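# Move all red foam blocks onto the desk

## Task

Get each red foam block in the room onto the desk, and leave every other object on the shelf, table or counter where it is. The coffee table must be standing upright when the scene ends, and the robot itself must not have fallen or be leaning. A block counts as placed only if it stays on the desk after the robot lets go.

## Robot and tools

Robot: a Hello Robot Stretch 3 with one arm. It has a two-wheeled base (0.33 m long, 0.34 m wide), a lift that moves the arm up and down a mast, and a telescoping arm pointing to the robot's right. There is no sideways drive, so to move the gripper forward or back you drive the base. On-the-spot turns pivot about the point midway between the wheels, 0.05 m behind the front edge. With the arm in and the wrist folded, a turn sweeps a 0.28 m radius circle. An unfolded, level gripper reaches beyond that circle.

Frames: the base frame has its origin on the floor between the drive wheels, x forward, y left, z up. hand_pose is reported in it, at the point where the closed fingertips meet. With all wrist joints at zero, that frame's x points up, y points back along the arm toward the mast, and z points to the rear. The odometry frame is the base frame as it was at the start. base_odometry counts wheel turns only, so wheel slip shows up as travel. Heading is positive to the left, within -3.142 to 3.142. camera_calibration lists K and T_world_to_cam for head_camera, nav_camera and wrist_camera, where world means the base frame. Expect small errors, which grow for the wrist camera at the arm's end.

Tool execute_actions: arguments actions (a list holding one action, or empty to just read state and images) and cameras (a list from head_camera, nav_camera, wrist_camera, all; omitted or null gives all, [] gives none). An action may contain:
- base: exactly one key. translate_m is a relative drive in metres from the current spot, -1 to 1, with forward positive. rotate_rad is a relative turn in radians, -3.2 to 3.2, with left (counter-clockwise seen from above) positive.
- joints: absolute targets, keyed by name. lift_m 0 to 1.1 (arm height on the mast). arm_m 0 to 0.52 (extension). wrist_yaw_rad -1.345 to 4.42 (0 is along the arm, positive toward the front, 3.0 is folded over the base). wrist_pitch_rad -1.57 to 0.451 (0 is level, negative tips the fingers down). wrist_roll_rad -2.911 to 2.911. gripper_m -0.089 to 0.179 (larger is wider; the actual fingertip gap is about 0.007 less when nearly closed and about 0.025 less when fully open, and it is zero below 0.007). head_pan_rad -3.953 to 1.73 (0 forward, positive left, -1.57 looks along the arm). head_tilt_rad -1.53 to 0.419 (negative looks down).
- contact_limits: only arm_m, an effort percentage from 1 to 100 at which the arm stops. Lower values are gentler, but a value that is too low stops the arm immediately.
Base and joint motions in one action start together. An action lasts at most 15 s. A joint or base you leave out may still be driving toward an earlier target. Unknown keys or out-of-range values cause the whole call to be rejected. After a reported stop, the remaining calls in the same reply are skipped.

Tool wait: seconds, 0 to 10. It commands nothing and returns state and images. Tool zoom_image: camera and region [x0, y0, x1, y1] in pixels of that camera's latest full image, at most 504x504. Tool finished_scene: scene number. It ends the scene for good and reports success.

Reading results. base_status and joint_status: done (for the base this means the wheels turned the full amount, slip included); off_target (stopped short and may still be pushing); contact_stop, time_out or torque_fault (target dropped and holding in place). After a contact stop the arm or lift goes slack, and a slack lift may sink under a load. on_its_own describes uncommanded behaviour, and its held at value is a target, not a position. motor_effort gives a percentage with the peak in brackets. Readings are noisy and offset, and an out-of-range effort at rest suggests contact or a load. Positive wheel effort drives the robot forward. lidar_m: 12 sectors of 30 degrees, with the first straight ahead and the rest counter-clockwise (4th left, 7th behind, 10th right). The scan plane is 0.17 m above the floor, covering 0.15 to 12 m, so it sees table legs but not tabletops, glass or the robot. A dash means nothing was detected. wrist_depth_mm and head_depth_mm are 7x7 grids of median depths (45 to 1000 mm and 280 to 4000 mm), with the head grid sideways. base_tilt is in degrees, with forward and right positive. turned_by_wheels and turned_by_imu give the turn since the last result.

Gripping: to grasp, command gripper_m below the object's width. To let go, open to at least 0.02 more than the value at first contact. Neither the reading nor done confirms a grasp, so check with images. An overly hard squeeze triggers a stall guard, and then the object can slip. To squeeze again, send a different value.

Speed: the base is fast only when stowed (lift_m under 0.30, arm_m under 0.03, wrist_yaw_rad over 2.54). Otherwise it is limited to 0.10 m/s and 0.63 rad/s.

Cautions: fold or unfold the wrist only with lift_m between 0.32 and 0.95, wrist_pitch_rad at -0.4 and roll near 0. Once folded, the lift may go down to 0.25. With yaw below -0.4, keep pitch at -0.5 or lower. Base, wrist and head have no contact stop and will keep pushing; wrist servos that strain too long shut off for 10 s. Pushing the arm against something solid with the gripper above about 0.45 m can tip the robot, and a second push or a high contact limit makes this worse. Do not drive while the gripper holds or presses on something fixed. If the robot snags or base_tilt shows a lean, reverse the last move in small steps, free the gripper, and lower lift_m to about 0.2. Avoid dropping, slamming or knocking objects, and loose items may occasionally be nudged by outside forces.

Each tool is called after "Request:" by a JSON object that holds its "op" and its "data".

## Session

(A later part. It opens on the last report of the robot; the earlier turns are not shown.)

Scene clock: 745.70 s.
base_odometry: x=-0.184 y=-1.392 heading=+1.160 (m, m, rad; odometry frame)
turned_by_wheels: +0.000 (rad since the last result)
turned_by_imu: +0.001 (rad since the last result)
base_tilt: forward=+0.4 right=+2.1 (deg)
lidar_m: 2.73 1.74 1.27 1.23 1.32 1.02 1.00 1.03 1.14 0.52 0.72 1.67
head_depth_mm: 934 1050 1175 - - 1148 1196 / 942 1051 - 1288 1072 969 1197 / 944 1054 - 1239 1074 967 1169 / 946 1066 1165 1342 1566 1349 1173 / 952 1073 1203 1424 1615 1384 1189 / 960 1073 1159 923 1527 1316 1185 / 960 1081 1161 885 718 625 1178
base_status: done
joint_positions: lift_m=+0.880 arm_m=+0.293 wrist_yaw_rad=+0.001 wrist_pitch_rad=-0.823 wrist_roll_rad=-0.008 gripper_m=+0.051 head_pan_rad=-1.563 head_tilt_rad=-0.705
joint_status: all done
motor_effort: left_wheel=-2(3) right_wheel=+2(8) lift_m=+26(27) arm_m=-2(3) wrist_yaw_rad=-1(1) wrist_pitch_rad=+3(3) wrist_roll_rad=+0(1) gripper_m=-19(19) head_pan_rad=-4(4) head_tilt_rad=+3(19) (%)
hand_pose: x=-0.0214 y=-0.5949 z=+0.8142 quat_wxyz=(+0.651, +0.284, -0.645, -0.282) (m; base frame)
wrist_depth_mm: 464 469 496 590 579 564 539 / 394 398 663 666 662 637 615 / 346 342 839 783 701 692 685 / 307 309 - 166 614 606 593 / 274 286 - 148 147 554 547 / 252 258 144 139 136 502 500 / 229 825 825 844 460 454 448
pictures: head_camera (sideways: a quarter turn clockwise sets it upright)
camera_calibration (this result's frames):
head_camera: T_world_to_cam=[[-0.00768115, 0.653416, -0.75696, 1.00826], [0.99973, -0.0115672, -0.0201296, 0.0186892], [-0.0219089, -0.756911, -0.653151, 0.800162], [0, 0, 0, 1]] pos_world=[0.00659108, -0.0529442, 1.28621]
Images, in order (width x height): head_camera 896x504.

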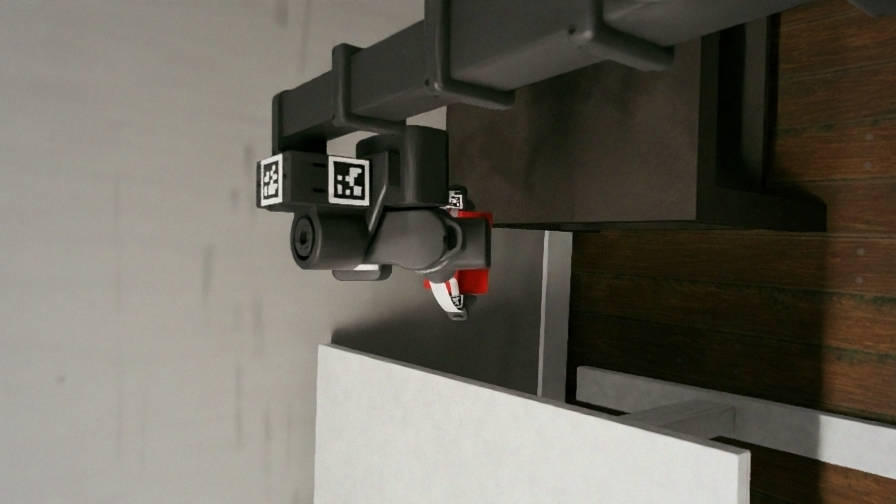

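Request:
{"op": "execute_actions", "data": {"actions": [{"base": {"translate_m": 0.33}, "joints": {"arm_m": 0.16}}], "cameras": ["wrist_camera", "head_camera"]}}

Scene clock: 754.80 s.
base_odometry: x=-0.052 y=-1.089 heading=+1.160 (m, m, rad; odometry frame)
turned_by_wheels: +0.000 (rad since the last result)
turned_by_imu: +0.002 (rad since the last result)
base_tilt: forward=+0.3 right=+2.1 (deg)
lidar_m: 2.40 1.62 1.30 1.22 1.28 1.35 1.33 1.33 0.65 0.68 1.21 1.39
head_depth_mm: 960 1079 1230 - - 1320 1188 / 963 1082 1232 - 1069 655 1205 / 972 1085 1178 - 689 636 1199 / 972 1089 1173 962 - 636 1168 / 970 1095 1175 895 702 636 1197 / 977 1101 1161 888 720 633 1188 / 990 1105 1158 888 717 631 1189
base_status: done
joint_positions: lift_m=+0.880 arm_m=+0.160 wrist_yaw_rad=+0.001 wrist_pitch_rad=-0.823 wrist_roll_rad=-0.008 gripper_m=+0.051 head_pan_rad=-1.563 head_tilt_rad=-0.705
joint_status: all done
motor_effort: left_wheel=-2(4) right_wheel=+2(8) lift_m=+26(26) arm_m=-3(2) wrist_yaw_rad=-1(0) wrist_pitch_rad=+3(3) wrist_roll_rad=+0(0) gripper_m=-19(18) head_pan_rad=-4(4) head_tilt_rad=+2(3) (%)
hand_pose: x=-0.0214 y=-0.4619 z=+0.8142 quat_wxyz=(+0.651, +0.284, -0.645, -0.282) (m; base frame)
wrist_depth_mm: 466 471 458 452 453 698 695 / 402 396 390 389 394 782 755 / 349 344 288 340 336 705 672 / 307 305 286 166 300 605 610 / 275 276 270 149 147 278 547 / 250 249 144 139 136 550 504 / 228 226 225 223 223 219 822
pictures: head_camera (sideways: a quarter turn clockwise sets it upright), wrist_camera
camera_calibration (this result's frames):
head_camera: T_world_to_cam=[[-0.00767914, 0.653162, -0.757179, 1.00854], [0.999731, -0.0115741, -0.0201231, 0.0186808], [-0.0219073, -0.75713, -0.652897, 0.799832], [0, 0, 0, 1]] pos_world=[0.00659111, -0.0529495, 1.28623]
wrist_camera: T_world_to_cam=[[-0.999378, -0.0290588, -0.0199997, -0.00937264], [-0.0125601, 0.822911, -0.568032, 0.876904], [0.0329643, -0.567427, -0.822764, 0.573123], [0, 0, 0, 1]] pos_world=[-0.0172454, -0.396681, 0.969467]
Images, in order (width x height): head_camera 896x504, wrist_camera 644x364.

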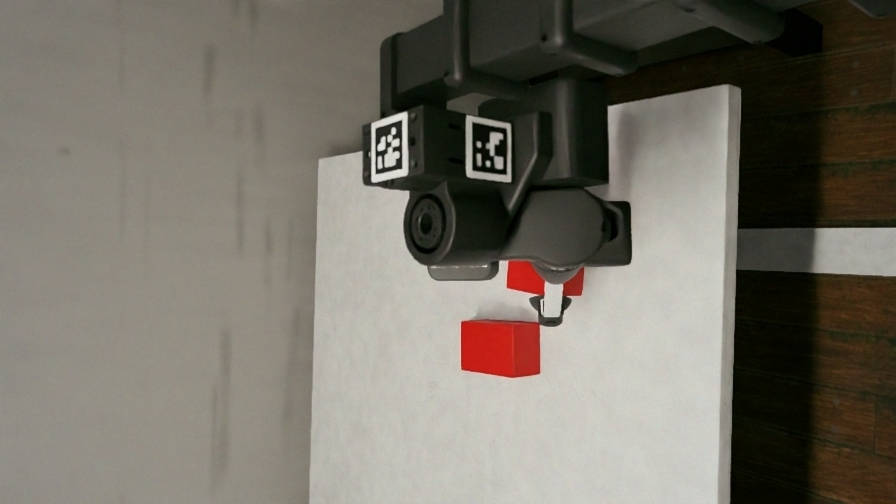

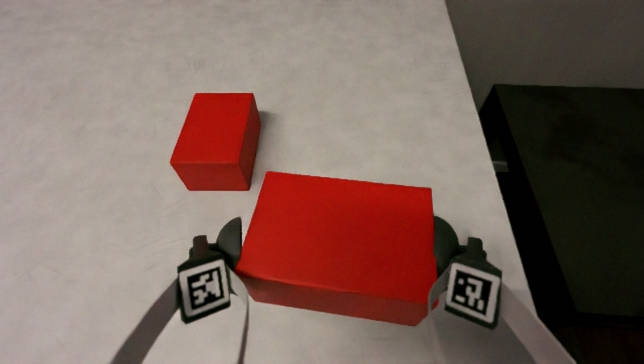

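Request:
{"op": "execute_actions", "data": {"actions": [{"base": {"translate_m": 0.1}, "joints": {"arm_m": 0.14}}], "cameras": ["wrist_camera"]}}

Scene clock: 766.10 s.
base_odometry: x=-0.012 y=-0.997 heading=+1.160 (m, m, rad; odometry frame)
turned_by_wheels: +0.000 (rad since the last result)
turned_by_imu: +0.001 (rad since the last result)
base_tilt: forward=+0.3 right=+2.2 (deg)
lidar_m: 2.30 1.60 1.26 1.22 1.27 1.45 1.43 0.73 0.72 0.69 1.22 1.30
head_depth_mm: 967 1084 1231 1346 - 627 1201 / 969 1084 1189 - - 637 1196 / 974 1088 1173 - - 638 1174 / 980 1100 1174 960 668 634 1193 / 979 1100 1174 893 700 635 1190 / 986 1109 1166 890 719 634 1194 / 992 1114 1163 886 718 632 1192
base_status: done
joint_positions: lift_m=+0.880 arm_m=+0.140 wrist_yaw_rad=+0.001 wrist_pitch_rad=-0.823 wrist_roll_rad=-0.008 gripper_m=+0.051 head_pan_rad=-1.563 head_tilt_rad=-0.705
joint_status: all done
motor_effort: left_wheel=-2(4) right_wheel=+2(8) lift_m=+26(26) arm_m=-3(3) wrist_yaw_rad=-1(1) wrist_pitch_rad=+3(3) wrist_roll_rad=+0(0) gripper_m=-18(19) head_pan_rad=-4(4) head_tilt_rad=+1(2) (%)
hand_pose: x=-0.0214 y=-0.4419 z=+0.8142 quat_wxyz=(+0.651, +0.284, -0.645, -0.282) (m; base frame)
wrist_depth_mm: 464 465 458 457 445 462 724 / 400 398 389 386 388 382 781 / 343 343 341 290 336 336 687 / 310 304 305 167 298 296 309 / 276 272 269 148 147 269 267 / 250 249 144 139 135 244 240 / 228 227 227 225 223 220 223
pictures: wrist_camera
camera_calibration (this result's frames):
wrist_camera: T_world_to_cam=[[-0.999378, -0.0290588, -0.0199998, -0.00879135], [-0.0125601, 0.822911, -0.568032, 0.860444], [0.0329643, -0.567427, -0.822764, 0.584473], [0, 0, 0, 1]] pos_world=[-0.0172454, -0.376679, 0.969467]
Images, in order (width x height): wrist_camera 644x364.

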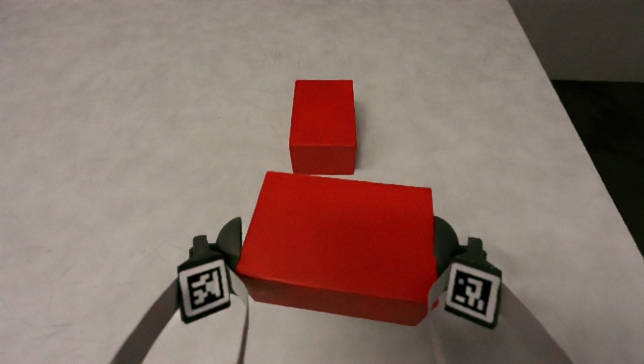

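Request:
{"op": "execute_actions", "data": {"actions": [{"joints": {"lift_m": 0.811}}], "cameras": ["wrist_camera"]}}

Scene clock: 774.33 s.
base_odometry: x=-0.012 y=-0.997 heading=+1.160 (m, m, rad; odometry frame)
turned_by_wheels: +0.000 (rad since the last result)
turned_by_imu: +0.000 (rad since the last result)
base_tilt: forward=+0.4 right=+2.1 (deg)
lidar_m: 2.30 1.60 1.26 1.22 1.28 1.46 1.43 0.73 0.72 0.69 1.22 1.30
head_depth_mm: 963 1077 1233 1378 1433 - - / 968 1087 1181 916 - 1305 1199 / 977 1096 1173 901 - 1266 1172 / 976 1098 1178 896 - 1293 1198 / 982 1104 1168 892 722 635 1195 / 988 1109 1163 890 721 632 1194 / 995 1117 1154 888 719 632 1193
base_status: not commanded
joint_positions: lift_m=+0.811 arm_m=+0.140 wrist_yaw_rad=+0.001 wrist_pitch_rad=-0.823 wrist_roll_rad=-0.008 gripper_m=+0.051 head_pan_rad=-1.563 head_tilt_rad=-0.705
joint_status: all done
motor_effort: left_wheel=-2(2) right_wheel=+2(2) lift_m=+17(24) arm_m=-2(2) wrist_yaw_rad=-1(1) wrist_pitch_rad=+3(3) wrist_roll_rad=-1(0) gripper_m=-19(19) head_pan_rad=-5(5) head_tilt_rad=+3(5) (%)
hand_pose: x=-0.0214 y=-0.4418 z=+0.7458 quat_wxyz=(+0.651, +0.284, -0.645, -0.282) (m; base frame)
wrist_depth_mm: 342 337 337 262 329 323 680 / 287 289 285 222 283 285 279 / 252 251 251 243 245 244 240 / 223 223 222 164 217 217 215 / 199 200 197 148 147 195 193 / 180 182 142 139 136 177 175 / 166 166 165 164 163 160 161
pictures: wrist_camera
camera_calibration (this result's frames):
wrist_camera: T_world_to_cam=[[-0.999378, -0.0290571, -0.0200006, -0.0101582], [-0.0125587, 0.82292, -0.568018, 0.821562], [0.0329638, -0.567414, -0.822773, 0.528196], [0, 0, 0, 1]] pos_world=[-0.0172455, -0.376669, 0.901044]
Images, in order (width x height): wrist_camera 644x364.

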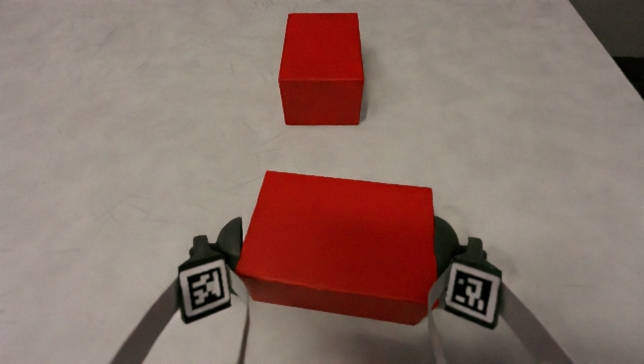

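Request:
{"op": "execute_actions", "data": {"actions": [{"joints": {"gripper_m": 0.165}}], "cameras": []}}

Request:
{"op": "execute_actions", "data": {"actions": [{"joints": {"lift_m": 0.9}}], "cameras": ["wrist_camera"]}}

Request:
{"op": "execute_actions", "data": {"actions": [{"joints": {"arm_m": 0.0, "head_pan_rad": -2.4, "head_tilt_rad": -0.5}}], "cameras": ["nav_camera", "head_camera"]}}

Scene clock: 782.10 s.
base_odometry: x=-0.012 y=-0.997 heading=+1.160 (m, m, rad; odometry frame)
turned_by_wheels: +0.000 (rad since the last result)
turned_by_imu: +0.000 (rad since the last result)
base_tilt: forward=+0.4 right=+2.0 (deg)
lidar_m: 2.29 1.60 1.26 1.21 1.28 1.45 1.43 0.73 0.72 0.69 1.22 1.30
head_depth_mm: 965 1085 1229 1372 1428 - - / 971 1091 1184 918 - 1296 1195 / 975 1092 1175 899 - 1264 1171 / 980 1096 1169 895 - 1294 1190 / 980 1106 1170 891 740 636 1194 / 988 1108 1163 893 719 632 1186 / 994 1112 1165 886 718 632 1184
base_status: not commanded
joint_positions: lift_m=+0.811 arm_m=+0.140 wrist_yaw_rad=+0.001 wrist_pitch_rad=-0.823 wrist_roll_rad=-0.008 gripper_m=+0.165 head_pan_rad=-1.563 head_tilt_rad=-0.705
joint_status: all done
motor_effort: left_wheel=-2(2) right_wheel=+2(2) lift_m=+16(17) arm_m=-2(3) wrist_yaw_rad=-1(1) wrist_pitch_rad=+3(3) wrist_roll_rad=+0(0) gripper_m=+1(93) head_pan_rad=-4(4) head_tilt_rad=+1(3) (%)
hand_pose: x=-0.0214 y=-0.4418 z=+0.7458 quat_wxyz=(+0.651, +0.284, -0.645, -0.282) (m; base frame)
wrist_depth_mm: 341 339 337 261 327 325 666 / 291 288 287 221 280 277 278 / 253 251 251 242 246 243 245 / 225 222 220 165 219 217 214 / 202 203 194 149 151 198 193 / 182 - 177 139 139 176 178 / - 162 163 164 162 161 159
pictures: none
No camera images: the call's "cameras" was empty. Leave "cameras" out to get every camera's image.

Scene clock: 783.73 s.
base_odometry: x=-0.012 y=-0.997 heading=+1.160 (m, m, rad; odometry frame)
turned_by_wheels: +0.000 (rad since the last result)
turned_by_imu: +0.000 (rad since the last result)
base_tilt: forward=+0.4 right=+2.1 (deg)
lidar_m: 2.30 1.60 1.26 1.22 1.28 1.46 1.43 0.73 0.72 0.69 1.22 1.30
head_depth_mm: 964 1080 1226 - - 633 1200 / 966 1088 1184 - - 641 1195 / 975 1091 1175 - - 639 1179 / 975 1099 1175 979 648 636 1188 / 981 1105 1171 898 702 635 1188 / 991 1111 1162 890 718 633 1188 / 995 1115 1156 888 719 631 1182
base_status: not commanded
joint_positions: lift_m=+0.900 arm_m=+0.140 wrist_yaw_rad=+0.001 wrist_pitch_rad=-0.823 wrist_roll_rad=-0.008 gripper_m=+0.165 head_pan_rad=-1.563 head_tilt_rad=-0.705
joint_status: all done
motor_effort: left_wheel=-2(2) right_wheel=+3(2) lift_m=+26(29) arm_m=-2(1) wrist_yaw_rad=-1(2) wrist_pitch_rad=+3(3) wrist_roll_rad=+0(0) gripper_m=+1(0) head_pan_rad=-4(4) head_tilt_rad=+3(3) (%)
hand_pose: x=-0.0214 y=-0.4418 z=+0.8342 quat_wxyz=(+0.651, +0.284, -0.645, -0.282) (m; base frame)
wrist_depth_mm: 511 490 495 500 497 521 729 / 433 423 423 424 416 414 789 / 373 370 366 311 362 360 714 / 331 330 327 317 325 322 618 / 299 300 293 295 290 295 296 / 272 - 268 220 256 261 266 / 248 239 242 234 237 238 234
pictures: wrist_camera
camera_calibration (this result's frames):
wrist_camera: T_world_to_cam=[[-0.999378, -0.0290567, -0.0200001, -0.00838725], [-0.0125588, 0.82292, -0.568018, 0.871715], [0.0329632, -0.567414, -0.822773, 0.601008], [0, 0, 0, 1]] pos_world=[-0.0172455, -0.376575, 0.989476]
Images, in order (width x height): wrist_camera 644x364.

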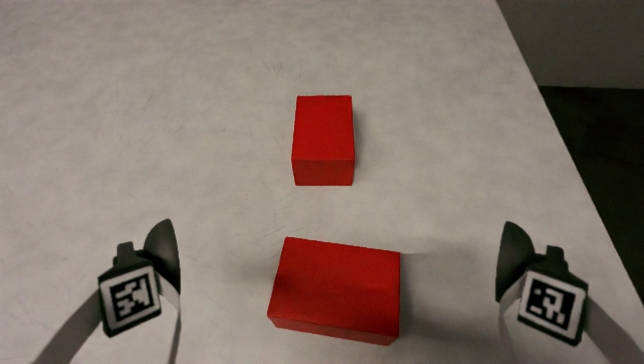

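Scene clock: 786.03 s.
base_odometry: x=-0.012 y=-0.997 heading=+1.160 (m, m, rad; odometry frame)
turned_by_wheels: +0.000 (rad since the last result)
turned_by_imu: +0.000 (rad since the last result)
base_tilt: forward=+0.4 right=+2.1 (deg)
lidar_m: 2.30 1.60 1.26 1.21 1.28 1.45 1.43 0.73 0.72 0.69 1.22 1.30
head_depth_mm: 1356 1438 1545 1637 1736 1601 1334 / 1459 1574 1688 1747 1505 1608 1329 / 1520 1660 1794 1813 1322 1511 1392 / 1386 1511 1660 1720 1322 1144 - / 1263 1363 1484 1596 1326 1105 - / 1161 1248 1348 1471 1317 1448 - / 1078 1156 1234 1341 1388 724 -
base_status: not commanded
joint_positions: lift_m=+0.900 arm_m=+0.000 wrist_yaw_rad=+0.001 wrist_pitch_rad=-0.823 wrist_roll_rad=-0.008 gripper_m=+0.165 head_pan_rad=-2.393 head_tilt_rad=-0.507
joint_status: all done
motor_effort: left_wheel=-2(2) right_wheel=+2(3) lift_m=+26(26) arm_m=-3(4) wrist_yaw_rad=+0(0) wrist_pitch_rad=+3(3) wrist_roll_rad=+0(0) gripper_m=+1(1) head_pan_rad=-3(44) head_tilt_rad=+4(26) (%)
hand_pose: x=-0.0214 y=-0.3019 z=+0.8342 quat_wxyz=(+0.651, +0.284, -0.645, -0.282) (m; base frame)
wrist_depth_mm: 506 509 501 488 487 788 829 / 428 431 421 398 426 428 808 / 378 375 369 308 362 362 713 / 332 329 330 311 320 320 618 / 307 301 296 292 294 297 438 / 960 - 964 903 922 899 895 / 877 862 899 867 863 867 832
pictures: head_camera (sideways: a quarter turn clockwise sets it upright), nav_camera (sideways: a quarter turn counterclockwise sets it upright)
camera_calibration (this result's frames):
head_camera: T_world_to_cam=[[0.358628, 0.336936, -0.870551, 1.15412], [0.663771, -0.747765, -0.0159693, 0.015327], [-0.656349, -0.57212, -0.491818, 0.594143], [0, 0, 0, 1]] pos_world=[-0.0341076, -0.0374818, 1.29717]
nav_camera: T_world_to_cam=[[-0.31935, -0.33653, 0.885869, -1.10895], [-0.695235, 0.718437, 0.022297, 0.0288551], [-0.643944, -0.608766, -0.4634, 0.566041], [0, 0, 0, 1]] pos_world=[0.0304172, -0.0493384, 1.24404]
Images, in order (width x height): head_camera 896x504, nav_camera 672x504.

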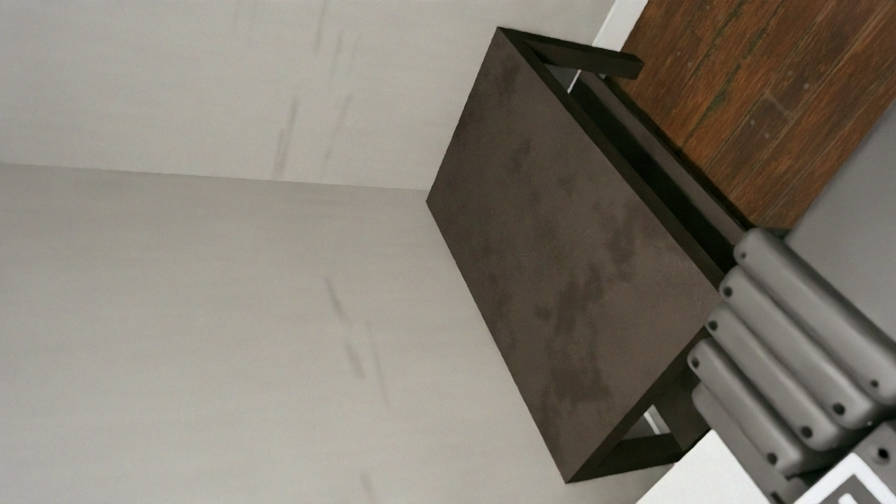

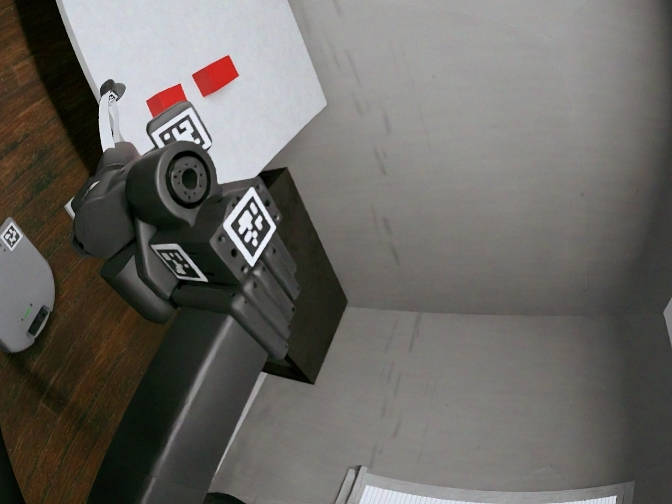

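Request:
{"op": "finished_scene", "data": {"scene": 2}}

The scene is finished: the task was done.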